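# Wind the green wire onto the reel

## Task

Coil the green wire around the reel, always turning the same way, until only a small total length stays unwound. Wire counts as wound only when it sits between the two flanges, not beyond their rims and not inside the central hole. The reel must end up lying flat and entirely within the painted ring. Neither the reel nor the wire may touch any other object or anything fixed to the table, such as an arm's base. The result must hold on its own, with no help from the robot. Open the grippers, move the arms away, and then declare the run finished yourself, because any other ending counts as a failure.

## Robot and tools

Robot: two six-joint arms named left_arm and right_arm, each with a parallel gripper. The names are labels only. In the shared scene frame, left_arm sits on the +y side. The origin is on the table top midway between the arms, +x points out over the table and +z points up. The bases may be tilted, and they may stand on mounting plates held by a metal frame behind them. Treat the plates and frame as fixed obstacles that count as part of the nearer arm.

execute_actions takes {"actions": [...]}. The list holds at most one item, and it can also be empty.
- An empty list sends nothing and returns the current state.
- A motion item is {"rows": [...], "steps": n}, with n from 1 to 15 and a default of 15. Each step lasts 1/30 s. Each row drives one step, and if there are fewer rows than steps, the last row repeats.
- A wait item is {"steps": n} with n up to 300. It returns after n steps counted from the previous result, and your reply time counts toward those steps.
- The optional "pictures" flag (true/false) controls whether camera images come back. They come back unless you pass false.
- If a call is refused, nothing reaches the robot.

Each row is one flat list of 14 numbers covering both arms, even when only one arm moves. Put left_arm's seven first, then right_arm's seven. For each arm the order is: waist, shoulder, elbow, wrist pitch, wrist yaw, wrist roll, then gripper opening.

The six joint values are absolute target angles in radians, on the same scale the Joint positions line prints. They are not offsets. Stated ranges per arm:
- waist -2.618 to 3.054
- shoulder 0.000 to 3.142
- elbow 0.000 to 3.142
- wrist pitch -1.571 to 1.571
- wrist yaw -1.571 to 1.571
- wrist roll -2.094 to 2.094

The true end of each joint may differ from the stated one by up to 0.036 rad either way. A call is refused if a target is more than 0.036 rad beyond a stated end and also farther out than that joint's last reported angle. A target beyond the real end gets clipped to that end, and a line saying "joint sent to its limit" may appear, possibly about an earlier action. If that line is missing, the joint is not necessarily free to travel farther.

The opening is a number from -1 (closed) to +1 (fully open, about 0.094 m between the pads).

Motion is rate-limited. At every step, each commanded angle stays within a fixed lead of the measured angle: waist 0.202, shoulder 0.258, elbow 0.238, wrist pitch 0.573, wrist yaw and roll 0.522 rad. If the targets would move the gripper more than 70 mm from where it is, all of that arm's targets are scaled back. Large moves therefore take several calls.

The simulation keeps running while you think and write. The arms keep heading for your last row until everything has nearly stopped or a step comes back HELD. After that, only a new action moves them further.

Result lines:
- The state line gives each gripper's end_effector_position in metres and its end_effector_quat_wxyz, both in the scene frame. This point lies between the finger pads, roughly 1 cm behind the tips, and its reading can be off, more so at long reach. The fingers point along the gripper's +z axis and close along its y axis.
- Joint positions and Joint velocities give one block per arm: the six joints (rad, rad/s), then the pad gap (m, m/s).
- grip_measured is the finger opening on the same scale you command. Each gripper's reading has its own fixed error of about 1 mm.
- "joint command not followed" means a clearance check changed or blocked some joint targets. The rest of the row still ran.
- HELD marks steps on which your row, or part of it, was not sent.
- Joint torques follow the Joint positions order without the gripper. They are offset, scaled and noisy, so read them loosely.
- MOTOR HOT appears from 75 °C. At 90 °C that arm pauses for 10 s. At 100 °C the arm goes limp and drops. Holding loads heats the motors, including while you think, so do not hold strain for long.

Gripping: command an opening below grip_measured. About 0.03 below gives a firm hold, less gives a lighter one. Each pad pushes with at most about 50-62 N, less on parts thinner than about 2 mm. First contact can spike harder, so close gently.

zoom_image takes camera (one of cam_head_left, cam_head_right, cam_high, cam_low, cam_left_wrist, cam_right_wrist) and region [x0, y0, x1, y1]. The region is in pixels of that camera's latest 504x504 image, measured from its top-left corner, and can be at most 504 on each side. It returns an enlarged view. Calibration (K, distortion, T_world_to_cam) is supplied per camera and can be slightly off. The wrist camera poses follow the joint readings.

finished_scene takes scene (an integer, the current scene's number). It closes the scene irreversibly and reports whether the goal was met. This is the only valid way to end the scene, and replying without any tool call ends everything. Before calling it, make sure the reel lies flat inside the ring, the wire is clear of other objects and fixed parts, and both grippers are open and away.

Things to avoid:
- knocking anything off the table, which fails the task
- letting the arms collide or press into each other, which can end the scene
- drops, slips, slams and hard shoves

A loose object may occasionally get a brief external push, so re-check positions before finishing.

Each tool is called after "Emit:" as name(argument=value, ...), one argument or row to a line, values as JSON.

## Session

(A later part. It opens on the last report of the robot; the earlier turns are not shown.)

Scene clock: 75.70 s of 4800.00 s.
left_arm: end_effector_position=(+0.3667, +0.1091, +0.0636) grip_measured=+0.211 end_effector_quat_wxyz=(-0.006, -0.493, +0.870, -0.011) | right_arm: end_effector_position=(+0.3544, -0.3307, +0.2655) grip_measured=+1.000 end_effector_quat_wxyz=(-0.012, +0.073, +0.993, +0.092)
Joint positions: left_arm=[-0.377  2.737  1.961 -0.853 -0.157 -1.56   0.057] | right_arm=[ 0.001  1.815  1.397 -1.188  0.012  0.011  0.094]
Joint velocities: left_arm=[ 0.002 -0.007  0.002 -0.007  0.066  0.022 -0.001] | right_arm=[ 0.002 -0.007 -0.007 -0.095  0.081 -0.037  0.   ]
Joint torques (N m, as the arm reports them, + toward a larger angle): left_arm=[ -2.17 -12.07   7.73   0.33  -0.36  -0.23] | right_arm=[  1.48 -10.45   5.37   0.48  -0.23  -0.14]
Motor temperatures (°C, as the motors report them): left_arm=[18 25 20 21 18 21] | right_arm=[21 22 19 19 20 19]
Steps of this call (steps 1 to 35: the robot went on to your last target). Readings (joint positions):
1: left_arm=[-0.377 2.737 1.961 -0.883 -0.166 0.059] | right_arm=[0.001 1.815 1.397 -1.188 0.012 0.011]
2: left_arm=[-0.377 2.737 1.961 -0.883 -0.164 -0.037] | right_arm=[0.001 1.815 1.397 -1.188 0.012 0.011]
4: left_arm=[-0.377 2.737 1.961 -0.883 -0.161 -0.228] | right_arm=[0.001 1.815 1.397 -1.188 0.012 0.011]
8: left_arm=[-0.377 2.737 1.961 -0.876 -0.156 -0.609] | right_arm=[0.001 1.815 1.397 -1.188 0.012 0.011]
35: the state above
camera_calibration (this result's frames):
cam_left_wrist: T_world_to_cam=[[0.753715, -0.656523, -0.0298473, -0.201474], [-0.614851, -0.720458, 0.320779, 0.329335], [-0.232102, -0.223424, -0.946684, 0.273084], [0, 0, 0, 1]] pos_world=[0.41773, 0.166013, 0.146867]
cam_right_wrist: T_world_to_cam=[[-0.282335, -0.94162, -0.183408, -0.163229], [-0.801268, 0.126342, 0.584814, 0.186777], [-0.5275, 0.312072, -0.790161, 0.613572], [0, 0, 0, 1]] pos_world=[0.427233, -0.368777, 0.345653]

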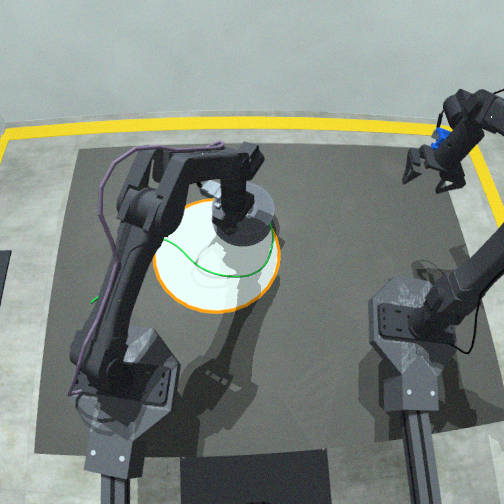

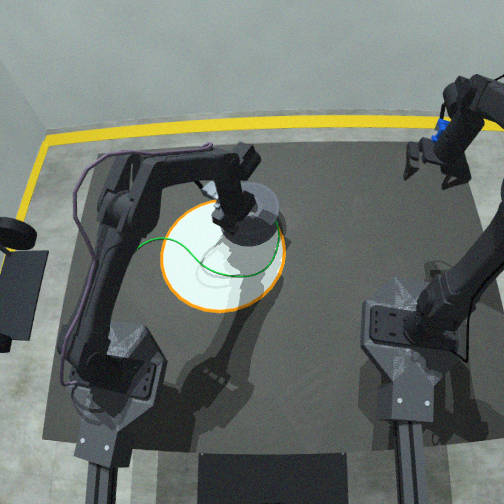

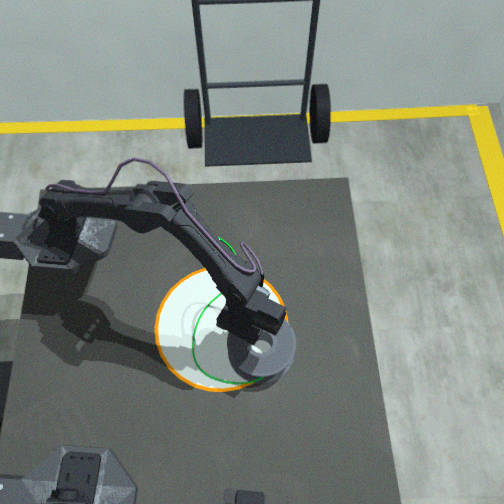

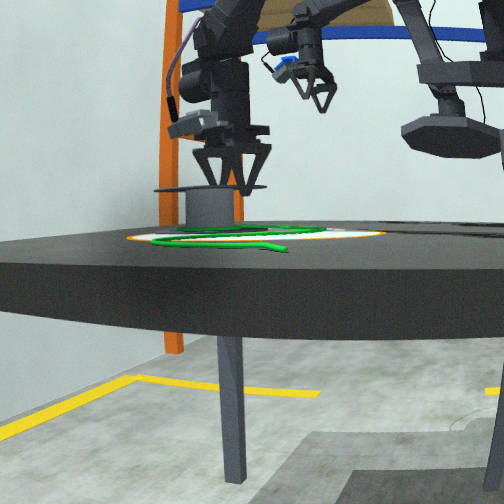

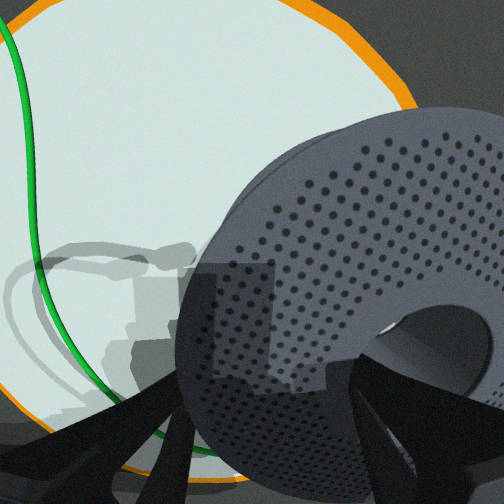

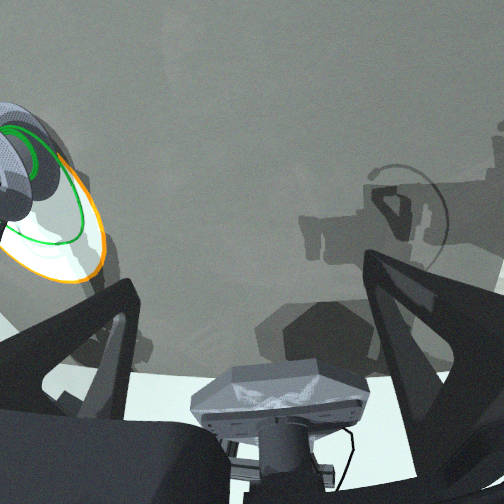

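Emit:
execute_actions(
  actions=[
    {"rows":[[-0.375,2.725,1.985,-0.86,-0.17,-1.57,0.8,0.2,1.9,1.5,-1.17,0,0.5,1],[-0.375,2.725,1.985,-0.86,-0.17,-1.57,0.8,0.2,1.9,1.5,-1.17,0,0.5,1],[-0.375,2.725,1.985,-0.86,-0.17,-1.57,0.8,0.2,1.9,1.5,-1.17,0,0.5,1],[-0.375,2.69,1.985,-0.9,-0.17,-1.57,0.8,0.3,1.9,1.5,-1.17,0,1,1],[-0.375,2.65,1.985,-0.94,-0.17,-1.57,0.8,0.3,1.9,1.5,-1.17,0,1,1],[-0.375,2.6,1.985,-0.99,-0.17,-1.57,0.8,0.3,1.9,1.5,-1.17,0,1,1],[-0.375,2.55,1.985,-1.04,-0.17,-1.57,0.8,0.4,2.0,1.6,-1.17,0.1,1.57,1]],"steps":15},
  ],
  pictures=false,
)

Emit:
execute_actions(
  actions=[
    {"rows":[[0.2,2.0,1.3,-0.8,-0.17,0,0,0.4,2.0,1.6,-1.17,0.1,1.57,1]],"steps":15},
  ],
  pictures=false,
)

Emit:
execute_actions(
  actions=[
    {"rows":[[0.6,1.85,0.75,-0.35,-0.17,1.39,0,0.75,2.3,1.8,-1.1,0.12,1.57,1]],"steps":15},
  ],
  pictures=false,
)

Emit:
execute_actions(
  actions=[
    {"rows":[[0.61,1.9,0.68,-0.22,-0.16,1.39,0,0.9,2.55,1.98,-1.1,0.12,1.57,1]],"steps":15},
  ],
  pictures=false,
)

Emit:
execute_actions(
  actions=[
    {"rows":[[0.61,1.92,0.68,-0.2,-0.16,1.39,0,0.9,2.62,1.99,-1.02,0.12,1.57,1],[0.61,1.92,0.68,-0.2,-0.16,1.39,0,0.9,2.62,1.99,-1.02,0.12,1.57,1],[0.61,1.92,0.68,-0.2,-0.16,1.39,0,0.9,2.66,1.99,-0.99,0.12,1.57,1],[0.61,1.92,0.68,-0.2,-0.16,1.39,0,0.9,2.66,1.99,-0.99,0.12,1.57,1],[0.61,1.92,0.68,-0.2,-0.16,1.39,0,0.9,2.7,1.99,-0.97,0.12,1.57,1]],"steps":15},
  ],
  pictures=false,
)

Emit:
execute_actions(
  actions=[
    {"steps":15},
  ],
)

Scene clock: 101.47 s of 4800.00 s.
left_arm: end_effector_position=(+0.3844, +0.1196, +0.1608) grip_measured=+0.799 end_effector_quat_wxyz=(+0.015, -0.500, +0.865, -0.046) | right_arm: end_effector_position=(+0.3959, -0.1951, +0.2734) grip_measured=+1.000 end_effector_quat_wxyz=(-0.020, +0.500, +0.864, +0.058)
Joint positions: left_arm=[-0.377  2.532  1.977 -0.992 -0.159 -1.563  0.084] | right_arm=[ 0.41   1.999  1.568 -1.16   0.067  1.32   0.094]
Joint velocities: left_arm=[-0.007 -0.042  0.002 -0.125 -0.022 -0.007 -0.   ] | right_arm=[-0.139  0.007 -0.002  0.081  0.051  1.619  0.   ]
Joint torques (N m, as the arm reports them, + toward a larger angle): left_arm=[-2.24 -9.36  6.63  0.06 -0.09 -0.06] | right_arm=[  1.47 -10.1    7.73   0.38   0.04   0.01]
Motor temperatures (°C, as the motors report them): left_arm=[18 27 21 20 18 21] | right_arm=[21 22 20 19 20 19]
Steps of this call (steps 1 to 30: the robot went on to your last target; steps 31 to 100: nothing new was sent; then 21.93 s passed at rest; steps 101 to 115: all 15 steps of this action). Readings (joint positions):
101: left_arm=[-0.377 2.737 1.961 -0.853 -0.157 -1.563] | right_arm=[0.018 1.823 1.407 -1.195 0.019 0.078]
102: left_arm=[-0.377 2.737 1.961 -0.853 -0.157 -1.563] | right_arm=[0.053 1.840 1.429 -1.199 0.024 0.161]
104: left_arm=[-0.377 2.735 1.961 -0.855 -0.157 -1.563] | right_arm=[0.155 1.875 1.464 -1.180 0.023 0.314]
108: left_arm=[-0.377 2.671 1.961 -0.934 -0.157 -1.563] | right_arm=[0.348 1.936 1.519 -1.184 0.034 0.703]
115: the state above

Scene clock: 101.97 s of 4800.00 s.
left_arm: end_effector_position=(+0.3285, +0.4028, +0.1704) grip_measured=+0.002 end_effector_quat_wxyz=(+0.013, -0.291, +0.957, -0.012) | right_arm: end_effector_position=(+0.3976, -0.2016, +0.2724) grip_measured=+1.000 end_effector_quat_wxyz=(-0.020, +0.601, +0.798, +0.050)
Joint positions: left_arm=[ 0.224  2.006  1.335 -0.824 -0.171 -0.504  0.047] | right_arm=[ 0.4    1.999  1.568 -1.16   0.085  1.551  0.094]
Joint velocities: left_arm=[ 0.901 -0.002 -0.379  0.007 -0.183  2.864  0.001] | right_arm=[ 0.002 -0.022 -0.007  0.066 -0.007  0.095  0.   ]
Joint torques (N m, as the arm reports them, + toward a larger angle): left_arm=[-7.87 -8.18  4.37  0.78  0.26  0.07] | right_arm=[  1.73 -10.46   7.57   0.38   0.15   0.06]
Motor temperatures (°C, as the motors report them): left_arm=[18 27 21 20 18 21] | right_arm=[21 22 20 19 20 19]
Steps of this call (steps 1 to 15: all 15 steps of this action). Readings (joint positions):
1: left_arm=[-0.369 2.511 1.949 -0.964 -0.156 -1.519] | right_arm=[0.406 1.999 1.568 -1.160 0.072 1.368]
2: left_arm=[-0.356 2.478 1.894 -0.937 -0.151 -1.459] | right_arm=[0.403 1.999 1.568 -1.160 0.075 1.407]
4: left_arm=[-0.304 2.397 1.787 -0.911 -0.148 -1.340] | right_arm=[0.400 1.999 1.568 -1.160 0.080 1.462]
8: left_arm=[-0.137 2.201 1.581 -0.862 -0.149 -1.091] | right_arm=[0.400 1.999 1.568 -1.160 0.083 1.520]
15: the state above

Scene clock: 102.47 s of 4800.00 s.
left_arm: end_effector_position=(+0.1753, +0.4754, +0.0819) grip_measured=+0.002 end_effector_quat_wxyz=(-0.032, +0.222, +0.975, -0.012) | right_arm: end_effector_position=(+0.3820, -0.0338, +0.2268) grip_measured=+1.000 end_effector_quat_wxyz=(-0.003, +0.439, +0.898, +0.033)
Joint positions: left_arm=[ 0.61   1.868  0.738 -0.396 -0.181  0.908  0.047] | right_arm=[ 0.784  2.321  1.766 -1.097  0.102  1.558  0.094]
Joint velocities: left_arm=[-0.012 -0.007 -0.002  0.227  0.066  2.733 -0.   ] | right_arm=[-0.266 -0.012  0.037 -0.007  0.081 -0.007  0.   ]
Joint torques (N m, as the arm reports them, + toward a larger angle): left_arm=[-1.81 -6.65  4.46  0.36  0.05  0.03] | right_arm=[  0.02 -14.94   7.5    0.46   0.19   0.09]
Motor temperatures (°C, as the motors report them): left_arm=[18 27 21 21 18 21] | right_arm=[21 22 20 19 20 19]
Steps of this call (steps 1 to 15: all 15 steps of this action). Readings (joint positions):
1: left_arm=[0.263 1.989 1.288 -0.762 -0.169 -0.414] | right_arm=[0.411 2.017 1.589 -1.175 0.092 1.553]
2: left_arm=[0.306 1.957 1.214 -0.672 -0.163 -0.324] | right_arm=[0.430 2.054 1.634 -1.183 0.101 1.554]
4: left_arm=[0.426 1.894 1.077 -0.557 -0.162 -0.149] | right_arm=[0.495 2.139 1.709 -1.152 0.108 1.554]
8: left_arm=[0.628 1.857 0.829 -0.428 -0.184 0.220] | right_arm=[0.670 2.273 1.759 -1.105 0.112 1.555]
15: the state above

Scene clock: 102.97 s of 4800.00 s.
left_arm: end_effector_position=(+0.1871, +0.4778, +0.0689) grip_measured=+0.002 end_effector_quat_wxyz=(-0.002, +0.431, +0.902, +0.012) | right_arm: end_effector_position=(+0.3718, +0.0349, +0.1756) grip_measured=+1.000 end_effector_quat_wxyz=(+0.002, +0.383, +0.924, +0.014)
Joint positions: left_arm=[ 0.61   1.897  0.694 -0.239 -0.175  1.366  0.047] | right_arm=[ 0.907  2.571  1.957 -1.082  0.112  1.56   0.094]
Joint velocities: left_arm=[-0.012  0.007 -0.017  0.081  0.022  0.037  0.001] | right_arm=[-0.115 -0.002  0.007  0.037  0.007 -0.051  0.   ]
Joint torques (N m, as the arm reports them, + toward a larger angle): left_arm=[-1.12 -5.56  2.05  0.6   0.18  0.12] | right_arm=[  1.43 -16.34   6.95   0.24   0.11   0.07]
Motor temperatures (°C, as the motors report them): left_arm=[18 27 21 21 18 21] | right_arm=[21 22 20 19 20 19]
Steps of this call (steps 1 to 15: all 15 steps of this action). Readings (joint positions):
1: left_arm=[0.610 1.869 0.731 -0.371 -0.180 1.000] | right_arm=[0.785 2.345 1.798 -1.120 0.107 1.559]
2: left_arm=[0.610 1.873 0.722 -0.338 -0.179 1.077] | right_arm=[0.790 2.389 1.861 -1.134 0.115 1.560]
4: left_arm=[0.610 1.887 0.706 -0.298 -0.177 1.188] | right_arm=[0.828 2.475 1.944 -1.098 0.119 1.560]
8: left_arm=[0.610 1.897 0.694 -0.266 -0.175 1.304] | right_arm=[0.909 2.562 1.957 -1.080 0.115 1.560]
15: the state above

Scene clock: 103.47 s of 4800.00 s.
left_arm: end_effector_position=(+0.1896, +0.4784, +0.0651) grip_measured=+0.002 end_effector_quat_wxyz=(+0.001, +0.438, +0.899, +0.015) | right_arm: end_effector_position=(+0.3714, +0.0400, +0.1124) grip_measured=+1.000 end_effector_quat_wxyz=(-0.007, +0.384, +0.923, -0.005)
Joint positions: left_arm=[ 0.61   1.914  0.694 -0.213 -0.175  1.382  0.047] | right_arm=[ 0.899  2.717  1.969 -0.989  0.112  1.56   0.094]
Joint velocities: left_arm=[ 0.002 -0.002 -0.002 -0.051 -0.037 -0.066 -0.   ] | right_arm=[-0.012 -0.007  0.002  0.154  0.037  0.007  0.   ]
Joint torques (N m, as the arm reports them, + toward a larger angle): left_arm=[-1.25 -5.3   2.    0.59  0.11  0.07] | right_arm=[  1.76 -16.97   6.7    0.34   0.11   0.06]
Motor temperatures (°C, as the motors report them): left_arm=[18 27 21 21 18 21] | right_arm=[21 22 20 19 20 19]
Steps of this call (steps 1 to 15: all 15 steps of this action). Readings (joint positions):
1: left_arm=[0.610 1.899 0.694 -0.235 -0.175 1.370] | right_arm=[0.903 2.574 1.957 -1.079 0.112 1.560]
2: left_arm=[0.610 1.902 0.694 -0.230 -0.175 1.372] | right_arm=[0.901 2.579 1.957 -1.068 0.112 1.560]
4: left_arm=[0.610 1.910 0.694 -0.222 -0.175 1.376] | right_arm=[0.899 2.602 1.964 -1.047 0.112 1.560]
8: left_arm=[0.610 1.914 0.694 -0.218 -0.175 1.380] | right_arm=[0.899 2.679 1.969 -1.001 0.112 1.560]
15: the state above

Scene clock: 103.97 s of 4800.00 s.
left_arm: end_effector_position=(+0.1897, +0.4785, +0.0651) grip_measured=+0.002 end_effector_quat_wxyz=(+0.001, +0.438, +0.899, +0.016) | right_arm: end_effector_position=(+0.3727, +0.0413, +0.1124) grip_measured=+1.000 end_effector_quat_wxyz=(-0.005, +0.385, +0.923, -0.002)
Joint positions: left_arm=[ 0.61   1.914  0.694 -0.213 -0.175  1.383  0.047] | right_arm=[ 0.899  2.717  1.969 -0.982  0.112  1.56   0.094]
Joint velocities: left_arm=[-0.007 -0.017 -0.002  0.051 -0.051 -0.051  0.001] | right_arm=[-0.002  0.017  0.002  0.037  0.007  0.037  0.   ]
Joint torques (N m, as the arm reports them, + toward a larger angle): left_arm=[-1.25 -5.33  2.07  0.6   0.15  0.07] | right_arm=[  1.65 -16.67   6.51   0.47   0.1    0.06]
Motor temperatures (°C, as the motors report them): left_arm=[18 27 20 21 18 21] | right_arm=[21 22 20 19 20 19]
Steps of this call (steps 1 to 15: the robot went on to your last target). Readings (joint positions):
1: left_arm=[0.610 1.914 0.694 -0.213 -0.175 1.382] | right_arm=[0.899 2.717 1.969 -0.987 0.112 1.560]
2: left_arm=[0.610 1.914 0.694 -0.213 -0.175 1.383] | right_arm=[0.899 2.717 1.969 -0.986 0.112 1.560]
4: left_arm=[0.610 1.914 0.694 -0.213 -0.175 1.383] | right_arm=[0.899 2.717 1.969 -0.985 0.112 1.560]
8: left_arm=[0.610 1.914 0.694 -0.213 -0.175 1.383] | right_arm=[0.899 2.717 1.969 -0.983 0.112 1.560]
15: the state above
All arms were judged still, so your last target was given up. Only a new action makes them travel on or press farther. Fingers that are still opening or closing keep moving.
camera_calibration (this result's frames):
cam_left_wrist: T_world_to_cam=[[-0.881217, -0.466911, -0.0738248, 0.396776], [-0.464607, 0.826689, 0.317373, -0.282434], [-0.087155, 0.313974, -0.945423, 0.031273], [0, 0, 0, 1]] pos_world=[0.221151, 0.408925, 0.148495]
cam_right_wrist: T_world_to_cam=[[-0.801204, -0.598388, -0.00211425, 0.322933], [-0.50088, 0.668705, 0.549502, 0.113614], [-0.327402, 0.441322, -0.83549, 0.311375], [0, 0, 0, 1]] pos_world=[0.417587, -0.0201519, 0.198402]

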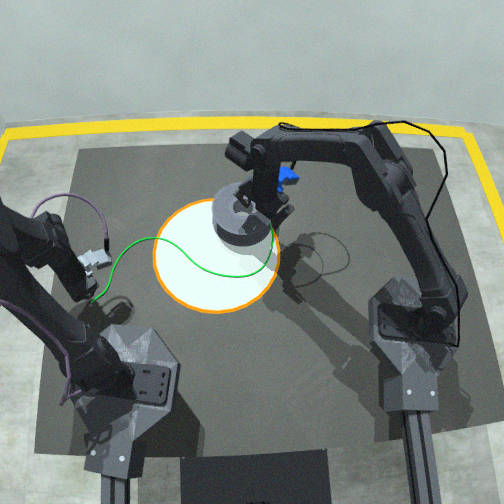

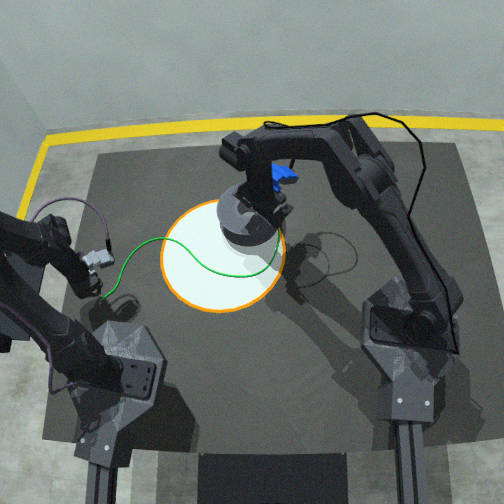

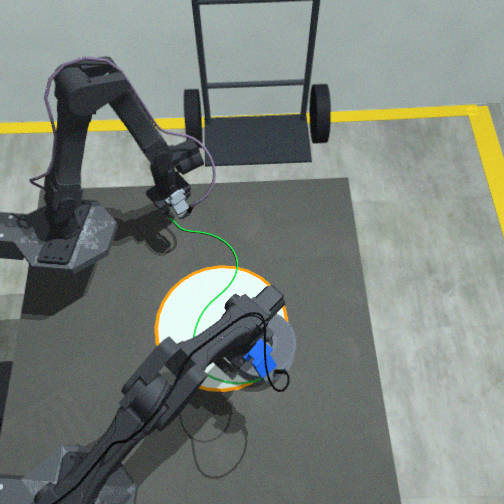

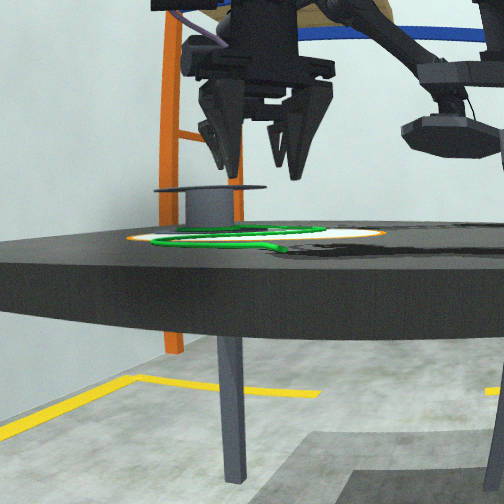

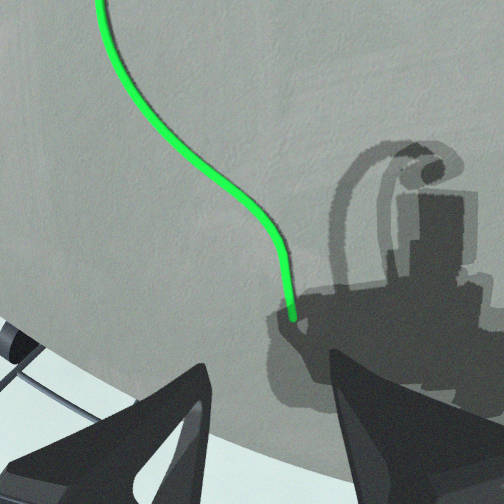

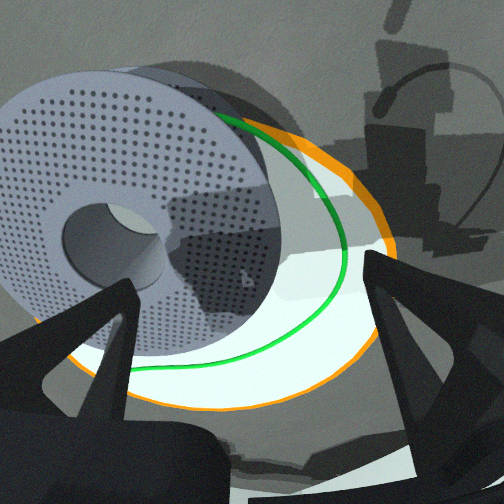

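Emit:
execute_actions(
  actions=[
    {"rows":[[0.62,1.96,0.675,-0.17,-0.15,1.39,0,0.9,2.72,2.03,-1.0,0.125,1.57,1],[0.62,1.99,0.675,-0.13,-0.15,1.39,0,0.9,2.74,2.06,-1.0,0.125,1.57,1],[0.625,2.02,0.675,-0.10,-0.15,1.39,0,0.9,2.76,2.082,-1.0,0.125,1.57,1],[0.63,2.05,0.675,-0.07,-0.15,1.39,0,0.9,2.775,2.082,-1.0,0.125,1.57,1],[0.63,2.08,0.675,-0.04,-0.15,1.39,0,0.9,2.775,2.082,-1.0,0.125,1.57,1]],"steps":15},
  ],
  pictures=false,
)

Emit:
execute_actions(
  actions=[
    {"rows":[[0.635,2.09,0.675,-0.03,-0.15,1.39,0,0.895,2.79,2.082,-0.96,0.125,1.57,1],[0.635,2.1,0.675,-0.02,-0.15,1.39,0,0.89,2.805,2.082,-0.945,0.125,1.57,1],[0.635,2.11,0.675,-0.01,-0.15,1.39,0,0.89,2.82,2.082,-0.93,0.125,1.57,1],[0.635,2.12,0.675,-0.005,-0.15,1.39,0,0.89,2.835,2.082,-0.915,0.125,1.57,1],[0.635,2.12,0.675,-0.005,-0.15,1.39,0,0.89,2.845,2.082,-0.905,0.125,1.57,1]],"steps":15},
  ],
  pictures=false,
)

Emit:
execute_actions(
  actions=[
    {"steps":10},
  ],
)

Scene clock: 109.63 s of 4800.00 s.
left_arm: end_effector_position=(+0.1818, +0.4695, +0.0243) grip_measured=+0.002 end_effector_quat_wxyz=(-0.005, +0.434, +0.901, -0.000) | right_arm: end_effector_position=(+0.3842, +0.0529, +0.1097) grip_measured=+1.000 end_effector_quat_wxyz=(-0.000, +0.386, +0.922, +0.010)
Joint positions: left_arm=[ 0.624  2.087  0.687 -0.064 -0.165  1.383  0.047] | right_arm=[ 0.899  2.766  2.053 -0.99   0.112  1.56   0.094]
Joint velocities: left_arm=[-0.007  0.002  0.002  0.066 -0.022  0.007 -0.001] | right_arm=[-0.012  0.002 -0.002  0.007  0.007 -0.037  0.   ]
Joint torques (N m, as the arm reports them, + toward a larger angle): left_arm=[-0.63 -6.41  1.09  0.5   0.09  0.08] | right_arm=[  1.69 -14.86   7.29   0.32   0.15   0.08]
Motor temperatures (°C, as the motors report them): left_arm=[18 26 20 21 18 21] | right_arm=[21 23 20 19 20 19]
Steps of this call (steps 1 to 90: nothing new was sent; then 2.17 s passed at rest; steps 91 to 105: all 15 steps of this action). Readings (joint positions):
91: left_arm=[0.610 1.918 0.694 -0.209 -0.173 1.383] | right_arm=[0.899 2.717 1.973 -0.984 0.112 1.560]
92: left_arm=[0.610 1.930 0.694 -0.196 -0.172 1.383] | right_arm=[0.899 2.722 1.984 -0.989 0.112 1.560]
94: left_arm=[0.613 1.978 0.694 -0.156 -0.169 1.383] | right_arm=[0.899 2.739 2.026 -0.993 0.112 1.560]
98: left_arm=[0.623 2.080 0.692 -0.097 -0.166 1.383] | right_arm=[0.899 2.755 2.053 -0.990 0.112 1.560]
105: the state above

Scene clock: 110.13 s of 4800.00 s.
left_arm: end_effector_position=(+0.1850, +0.4701, +0.0180) grip_measured=+0.002 end_effector_quat_wxyz=(-0.001, +0.433, +0.901, +0.006) | right_arm: end_effector_position=(+0.3808, +0.0533, +0.0694) grip_measured=+1.000 end_effector_quat_wxyz=(-0.004, +0.388, +0.922, +0.001)
Joint positions: left_arm=[ 0.624  2.114  0.687 -0.02  -0.165  1.383  0.047] | right_arm=[ 0.894  2.852  2.053 -0.923  0.112  1.56   0.094]
Joint velocities: left_arm=[ 0.012 -0.007 -0.002  0.007  0.066  0.007 -0.001] | right_arm=[ 0.012  0.007  0.017  0.095 -0.022 -0.037  0.   ]
Joint torques (N m, as the arm reports them, + toward a larger angle): left_arm=[-0.26 -5.69  1.11  0.58  0.12  0.12] | right_arm=[  1.28 -16.5    6.89   0.39   0.17   0.07]
Motor temperatures (°C, as the motors report them): left_arm=[18 26 20 21 18 21] | right_arm=[21 24 20 19 20 19]
Steps of this call (steps 1 to 15: all 15 steps of this action). Readings (joint positions):
1: left_arm=[0.624 2.087 0.687 -0.060 -0.165 1.383] | right_arm=[0.899 2.767 2.053 -0.989 0.112 1.560]
2: left_arm=[0.624 2.087 0.687 -0.056 -0.165 1.383] | right_arm=[0.898 2.770 2.053 -0.984 0.112 1.560]
4: left_arm=[0.624 2.092 0.687 -0.042 -0.165 1.383] | right_arm=[0.898 2.782 2.053 -0.966 0.112 1.560]
8: left_arm=[0.624 2.112 0.687 -0.027 -0.165 1.383] | right_arm=[0.895 2.828 2.053 -0.933 0.112 1.560]
15: the state above

Scene clock: 110.47 s of 4800.00 s.
left_arm: end_effector_position=(+0.1855, +0.4703, +0.0180) grip_measured=+0.002 end_effector_quat_wxyz=(+0.000, +0.433, +0.901, +0.007) | right_arm: end_effector_position=(+0.3819, +0.0544, +0.0694) grip_measured=+1.000 end_effector_quat_wxyz=(-0.003, +0.388, +0.922, +0.004)
Joint positions: left_arm=[ 0.624  2.114  0.687 -0.018 -0.165  1.383  0.047] | right_arm=[ 0.894  2.852  2.053 -0.917  0.112  1.56   0.094]
Joint velocities: left_arm=[-0.007  0.002 -0.002  0.051  0.007 -0.037 -0.001] | right_arm=[-0.012  0.007  0.007  0.051  0.007 -0.095  0.   ]
Joint torques (N m, as the arm reports them, + toward a larger angle): left_arm=[-0.42 -5.66  1.2   0.57  0.12  0.1 ] | right_arm=[  1.31 -16.67   7.03   0.5    0.16   0.07]
Motor temperatures (°C, as the motors report them): left_arm=[18 25 20 21 18 21] | right_arm=[21 24 20 19 20 19]
Steps of this call (steps 1 to 10: the robot went on to your last target). Readings (joint positions):
1: left_arm=[0.624 2.114 0.687 -0.019 -0.165 1.383] | right_arm=[0.894 2.852 2.053 -0.921 0.112 1.560]
2: left_arm=[0.624 2.114 0.687 -0.019 -0.165 1.383] | right_arm=[0.894 2.852 2.053 -0.921 0.112 1.560]
4: left_arm=[0.624 2.114 0.687 -0.018 -0.165 1.383] | right_arm=[0.894 2.852 2.053 -0.920 0.112 1.560]
8: left_arm=[0.624 2.114 0.687 -0.018 -0.165 1.383] | right_arm=[0.894 2.852 2.053 -0.918 0.112 1.560]
10: the state above
camera_calibration (this result's frames):
cam_left_wrist: T_world_to_cam=[[-0.876753, -0.477377, -0.058445, 0.389492], [-0.470497, 0.826169, 0.309962, -0.261202], [-0.0996832, 0.299258, -0.948951, -0.00180993], [0, 0, 0, 1]] pos_world=[0.218413, 0.402273, 0.102009]
cam_right_wrist: T_world_to_cam=[[-0.805213, -0.592807, -0.0145768, 0.34019], [-0.50104, 0.667007, 0.551417, 0.133201], [-0.317161, 0.451311, -0.834103, 0.268124], [0, 0, 0, 1]] pos_world=[0.425702, -0.00818668, 0.155153]

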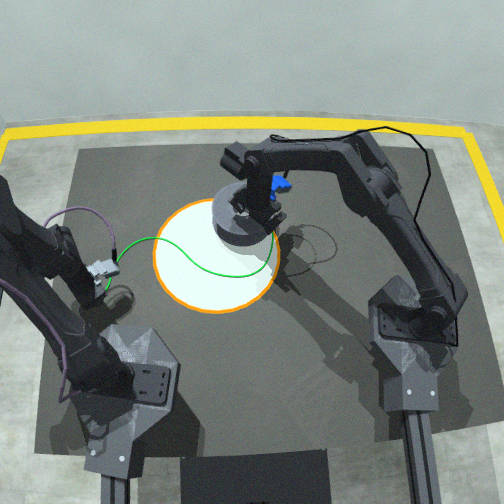

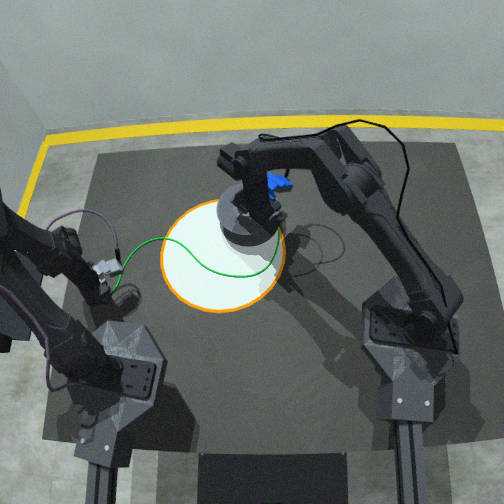

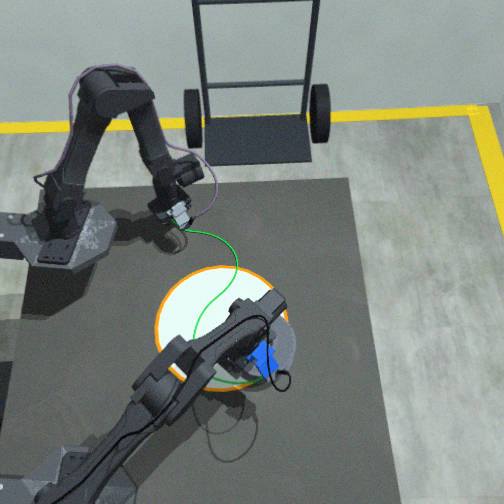

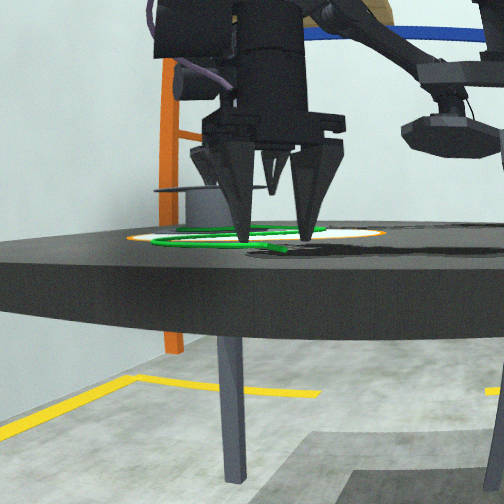

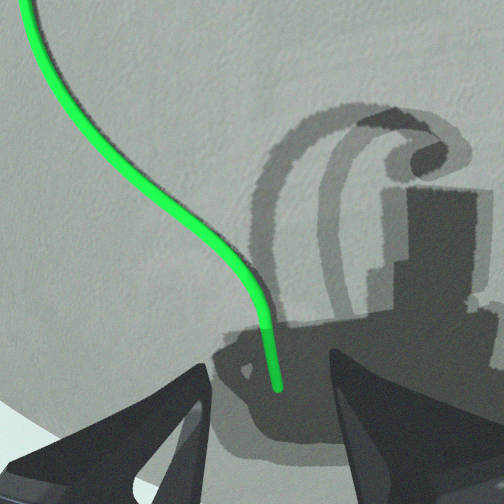

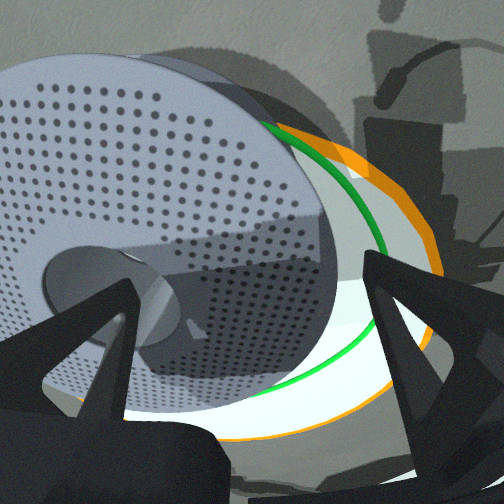

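Left down 8 mm more; right a bit lower then close.

Emit:
execute_actions(
  actions=[
    {"rows":[[0.635,2.155,0.675,0.02,-0.15,1.39,0,0.89,2.865,2.082,-0.9,0.125,1.57,1]],"steps":12},
  ],
  pictures=false,
)

Emit:
execute_actions(
  actions=[
    {"rows":[[0.635,2.155,0.675,0.02,-0.15,1.39,-0.5,0.89,2.865,2.082,-0.9,0.125,1.57,0.5],[0.635,2.155,0.675,0.02,-0.15,1.39,-0.7,0.89,2.865,2.082,-0.9,0.125,1.57,0.35],[0.635,2.155,0.675,0.02,-0.15,1.39,-0.85,0.89,2.865,2.082,-0.9,0.125,1.57,0.25],[0.635,2.155,0.675,0.02,-0.15,1.39,-0.96,0.89,2.865,2.082,-0.9,0.125,1.57,0.17]],"steps":15},
  ],
)

Scene clock: 118.23 s of 4800.00 s.
left_arm: end_effector_position=(+0.1820, +0.4670, +0.0107) grip_measured=+0.001 end_effector_quat_wxyz=(-0.003, +0.434, +0.901, +0.001) | right_arm: end_effector_position=(+0.3827, +0.0551, +0.0694) grip_measured=+1.000 end_effector_quat_wxyz=(-0.002, +0.388, +0.922, +0.006)
Joint positions: left_arm=[ 0.625  2.146  0.687  0.001 -0.162  1.383  0.047] | right_arm=[ 0.894  2.852  2.053 -0.913  0.112  1.56   0.094]
Joint velocities: left_arm=[-0.012 -0.027 -0.022  0.007 -0.081  0.022 -0.   ] | right_arm=[ 0.017 -0.002  0.012 -0.022 -0.066 -0.051  0.   ]
Joint torques (N m, as the arm reports them, + toward a larger angle): left_arm=[-0.55 -5.45  0.79  0.63  0.09  0.06] | right_arm=[  1.3  -14.73   7.     0.52   0.15   0.07]
Motor temperatures (°C, as the motors report them): left_arm=[18 25 20 21 18 21] | right_arm=[21 25 20 19 20 19]
Steps of this call (steps 1 to 15: the robot went on to your last target; steps 16 to 90: nothing new was sent; then 4.37 s passed at rest; steps 91 to 102: all 12 steps of this action). Readings (joint positions):
91: left_arm=[0.624 2.118 0.687 -0.014 -0.165 1.383] | right_arm=[0.894 2.852 2.053 -0.917 0.112 1.560]
92: left_arm=[0.624 2.125 0.687 -0.006 -0.165 1.383] | right_arm=[0.894 2.852 2.053 -0.916 0.112 1.560]
94: left_arm=[0.624 2.141 0.687 -0.000 -0.164 1.383] | right_arm=[0.894 2.852 2.053 -0.915 0.112 1.560]
98: left_arm=[0.624 2.146 0.687 0.001 -0.163 1.383] | right_arm=[0.894 2.852 2.053 -0.914 0.112 1.560]
102: the state above

Scene clock: 118.73 s of 4800.00 s.
left_arm: end_effector_position=(+0.1823, +0.4669, +0.0107) grip_measured=-0.945 end_effector_quat_wxyz=(-0.002, +0.434, +0.901, +0.001) | right_arm: end_effector_position=(+0.3834, +0.0549, +0.0693) grip_measured=+0.209 end_effector_quat_wxyz=(-0.001, +0.390, +0.921, +0.007)
Joint positions: left_arm=[ 0.625  2.146  0.687  0.001 -0.161  1.383  0.003] | right_arm=[ 0.893  2.852  2.053 -0.911  0.113  1.562  0.057]
Joint velocities: left_arm=[ 0.007 -0.012  0.007 -0.007 -0.007  0.066 -0.002] | right_arm=[-0.012 -0.002  0.002  0.037 -0.081  0.066  0.   ]
Joint torques (N m, as the arm reports them, + toward a larger angle): left_arm=[-0.41 -5.57  0.85  0.65  0.11  0.08] | right_arm=[  1.36 -14.7    7.05   0.5    0.15   0.04]
Motor temperatures (°C, as the motors report them): left_arm=[18 25 20 21 18 21] | right_arm=[21 25 20 19 20 19]
Steps of this call (steps 1 to 15: all 15 steps of this action). Readings (joint positions):
1: left_arm=[0.625 2.146 0.687 0.001 -0.162 1.383] | right_arm=[0.894 2.852 2.053 -0.913 0.112 1.560]
2: left_arm=[0.625 2.146 0.687 0.001 -0.161 1.383] | right_arm=[0.894 2.852 2.053 -0.913 0.112 1.560]
4: left_arm=[0.625 2.146 0.687 0.001 -0.161 1.383] | right_arm=[0.893 2.852 2.053 -0.914 0.117 1.563]
8: left_arm=[0.625 2.146 0.687 0.001 -0.161 1.383] | right_arm=[0.893 2.852 2.053 -0.911 0.113 1.562]
15: the state above
camera_calibration (this result's frames):
cam_left_wrist: T_world_to_cam=[[-0.87787, -0.47674, -0.0454274, 0.384381], [-0.466469, 0.829755, 0.306452, -0.259958], [-0.108404, 0.290215, -0.950802, -0.00216676], [0, 0, 0, 1]] pos_world=[0.215939, 0.39958, 0.0950658]
cam_right_wrist: T_world_to_cam=[[-0.807359, -0.589699, -0.020654, 0.342825], [-0.501413, 0.667192, 0.550853, 0.133753], [-0.311058, 0.455092, -0.834346, 0.265775], [0, 0, 0, 1]] pos_world=[0.42652, -0.00802752, 0.155151]

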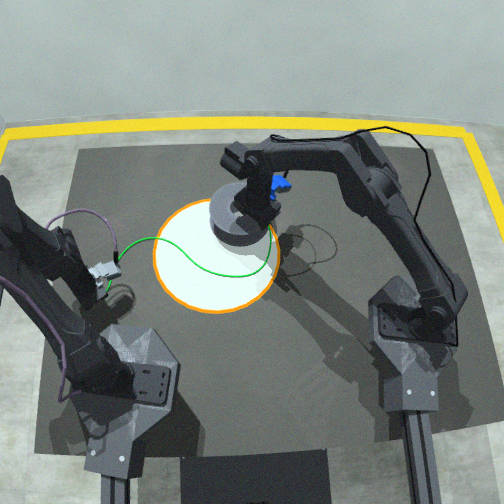

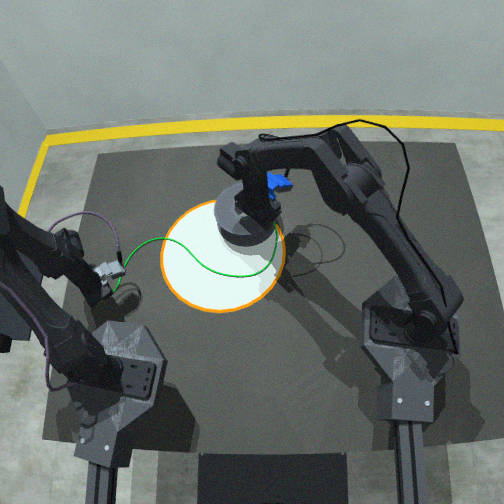

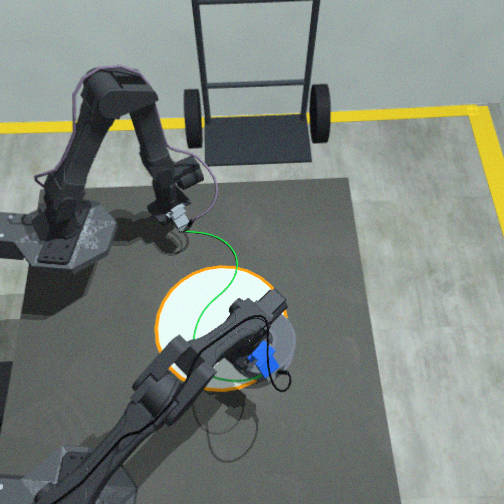

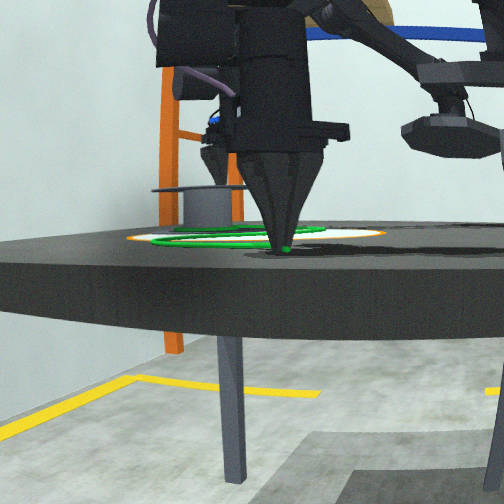

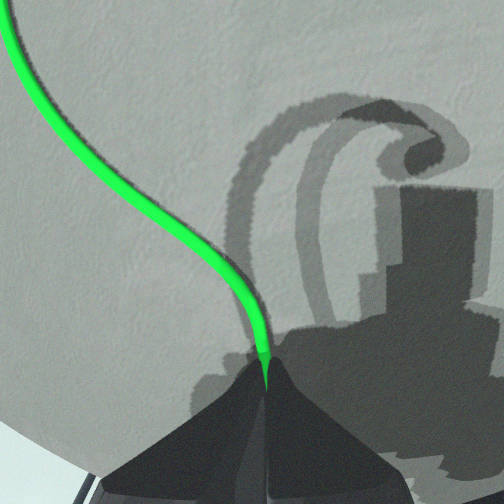

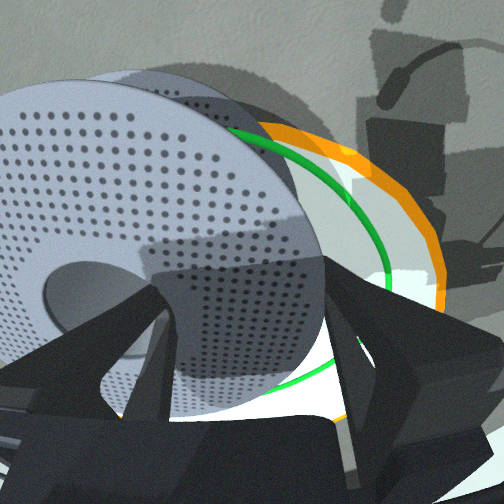

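Emit:
execute_actions(
  actions=[
    {"rows":[[0.635,2.1,0.7,-0.04,-0.15,1.39,-0.98,0.89,2.865,2.082,-0.9,0.125,1.57,0.18],[0.635,2.05,0.72,-0.1,-0.15,1.39,-0.98,0.89,2.865,2.082,-0.9,0.125,1.57,0.18],[0.65,2.0,0.75,-0.2,-0.15,1.45,-0.98,0.89,2.865,2.082,-0.9,0.125,1.57,0.18],[0.7,1.95,0.8,-0.3,-0.15,1.5,-0.98,0.89,2.865,2.082,-0.9,0.125,1.57,0.18],[0.75,1.9,0.85,-0.4,-0.13,1.55,-0.98,0.89,2.865,2.082,-0.9,0.125,1.57,0.18],[0.8,1.88,0.9,-0.45,-0.13,1.6,-0.98,0.89,2.865,2.082,-0.9,0.125,1.57,0.18],[0.85,1.87,0.95,-0.5,-0.12,1.7,-0.98,0.89,2.865,2.082,-0.9,0.125,1.57,0.18],[0.9,1.87,1.0,-0.55,-0.12,1.8,-0.98,0.89,2.865,2.082,-0.9,0.125,1.57,0.18],[0.95,1.87,1.05,-0.6,-0.11,1.85,-0.98,0.89,2.865,2.082,-0.9,0.125,1.57,0.18],[1.0,1.88,1.1,-0.65,-0.1,1.9,-0.98,0.89,2.865,2.082,-0.9,0.125,1.57,0.18],[1.05,1.89,1.17,-0.7,-0.1,1.95,-0.98,0.89,2.865,2.082,-0.9,0.125,1.57,0.18],[1.1,1.9,1.25,-0.75,-0.09,2.0,-0.98,0.89,2.865,2.082,-0.9,0.125,1.57,0.18]],"steps":15},
  ],
  pictures=false,
)

Emit:
execute_actions(
  actions=[
    {"steps":20},
  ],
)

Scene clock: 125.47 s of 4800.00 s.
left_arm: end_effector_position=(+0.1752, +0.6971, +0.1439) grip_measured=-0.959 end_effector_quat_wxyz=(-0.001, +0.426, +0.901, +0.086) | right_arm: end_effector_position=(+0.3834, +0.0549, +0.0693) grip_measured=+0.209 end_effector_quat_wxyz=(-0.001, +0.390, +0.921, +0.007)
Joint positions: left_arm=[ 1.108  1.896  1.235 -0.566 -0.114  1.868  0.002] | right_arm=[ 0.893  2.852  2.053 -0.911  0.113  1.562  0.057]
Joint velocities: left_arm=[ 0.779 -0.115  0.569 -0.608 -0.095  0.799  0.   ] | right_arm=[-0.002 -0.022 -0.007  0.051 -0.037 -0.007 -0.   ]
Joint torques (N m, as the arm reports them, + toward a larger angle): left_arm=[-5.17 -7.28  3.93 -0.6   0.24  0.1 ] | right_arm=[  1.35 -14.82   6.83   0.51   0.19   0.03]
Motor temperatures (°C, as the motors report them): left_arm=[18 24 20 21 18 21] | right_arm=[21 25 20 19 20 19]
Steps of this call (steps 1 to 15: the robot went on to your last target; steps 16 to 90: nothing new was sent; then 3.23 s passed at rest; steps 91 to 105: all 15 steps of this action). Readings (joint positions):
91: left_arm=[0.625 2.143 0.687 -0.002 -0.161 1.383] | right_arm=[0.893 2.852 2.053 -0.911 0.113 1.562]
92: left_arm=[0.625 2.132 0.687 -0.015 -0.161 1.383] | right_arm=[0.893 2.852 2.053 -0.911 0.113 1.562]
94: left_arm=[0.635 2.073 0.705 -0.103 -0.157 1.410] | right_arm=[0.893 2.852 2.053 -0.911 0.113 1.562]
98: left_arm=[0.768 1.932 0.860 -0.305 -0.136 1.539] | right_arm=[0.893 2.852 2.053 -0.911 0.113 1.562]
105: the state above

Scene clock: 126.13 s of 4800.00 s.
left_arm: end_effector_position=(+0.1578, +0.6680, +0.1422) grip_measured=-0.959 end_effector_quat_wxyz=(-0.008, +0.489, +0.872, +0.013) | right_arm: end_effector_position=(+0.3834, +0.0549, +0.0693) grip_measured=+0.209 end_effector_quat_wxyz=(-0.001, +0.390, +0.921, +0.007)
Joint positions: left_arm=[ 1.107  1.9    1.249 -0.724 -0.104  1.991  0.002] | right_arm=[ 0.893  2.852  2.053 -0.911  0.113  1.562  0.057]
Joint velocities: left_arm=[-0.017  0.012 -0.002 -0.051  0.022 -0.022 -0.   ] | right_arm=[-0.027  0.002 -0.007 -0.051 -0.007 -0.051  0.   ]
Joint torques (N m, as the arm reports them, + toward a larger angle): left_arm=[-1.45 -7.92  5.47  0.12  0.12  0.15] | right_arm=[  1.35 -14.73   7.     0.49   0.15   0.05]
Motor temperatures (°C, as the motors report them): left_arm=[18 24 20 21 18 21] | right_arm=[21 25 20 19 20 19]
Steps of this call (steps 1 to 20: the robot went on to your last target). Readings (joint positions):
1: left_arm=[1.127 1.893 1.247 -0.584 -0.115 1.893] | right_arm=[0.893 2.852 2.053 -0.911 0.113 1.562]
2: left_arm=[1.135 1.892 1.249 -0.602 -0.115 1.913] | right_arm=[0.893 2.852 2.053 -0.911 0.113 1.562]
4: left_arm=[1.129 1.895 1.249 -0.648 -0.114 1.942] | right_arm=[0.893 2.852 2.053 -0.911 0.113 1.562]
8: left_arm=[1.109 1.900 1.249 -0.699 -0.106 1.972] | right_arm=[0.893 2.852 2.053 -0.911 0.113 1.562]
20: the state above
camera_calibration (this result's frames):
cam_left_wrist: T_world_to_cam=[[-0.930119, -0.363, -0.0557663, 0.398473], [-0.360352, 0.872735, 0.329362, -0.527278], [-0.0708891, 0.326441, -0.942555, 0.0305804], [0, 0, 0, 1]] pos_world=[0.182789, 0.594837, 0.22471]
cam_right_wrist: T_world_to_cam=[[-0.807359, -0.589699, -0.020654, 0.342825], [-0.501413, 0.667192, 0.550853, 0.133753], [-0.311058, 0.455092, -0.834346, 0.265775], [0, 0, 0, 1]] pos_world=[0.42652, -0.00802752, 0.155151]

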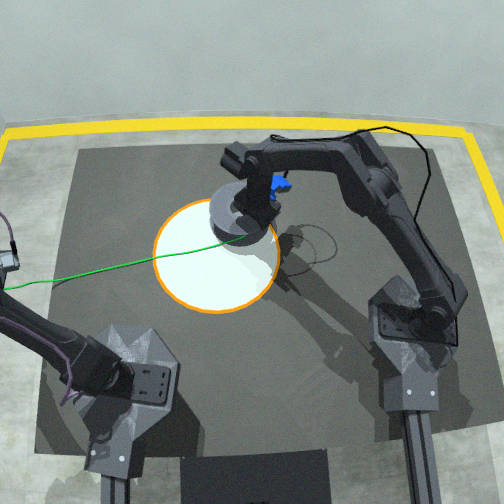

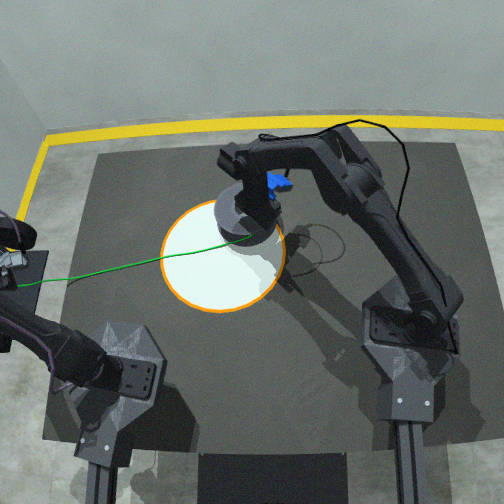

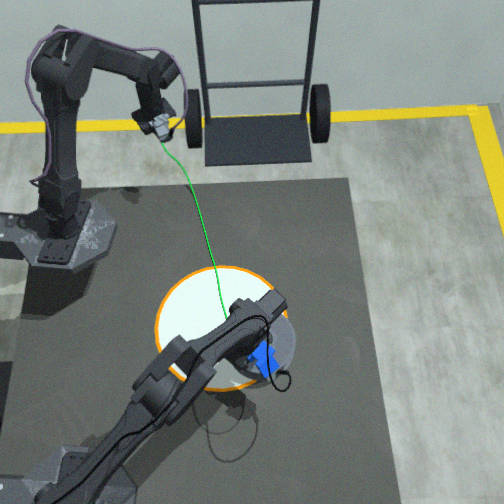

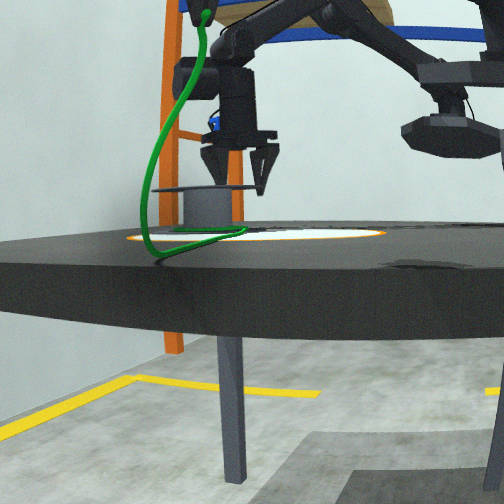

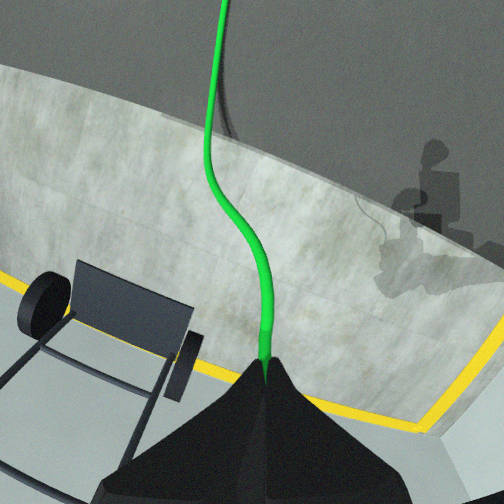

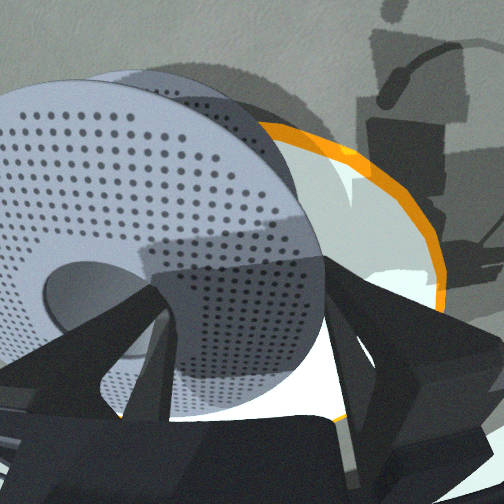

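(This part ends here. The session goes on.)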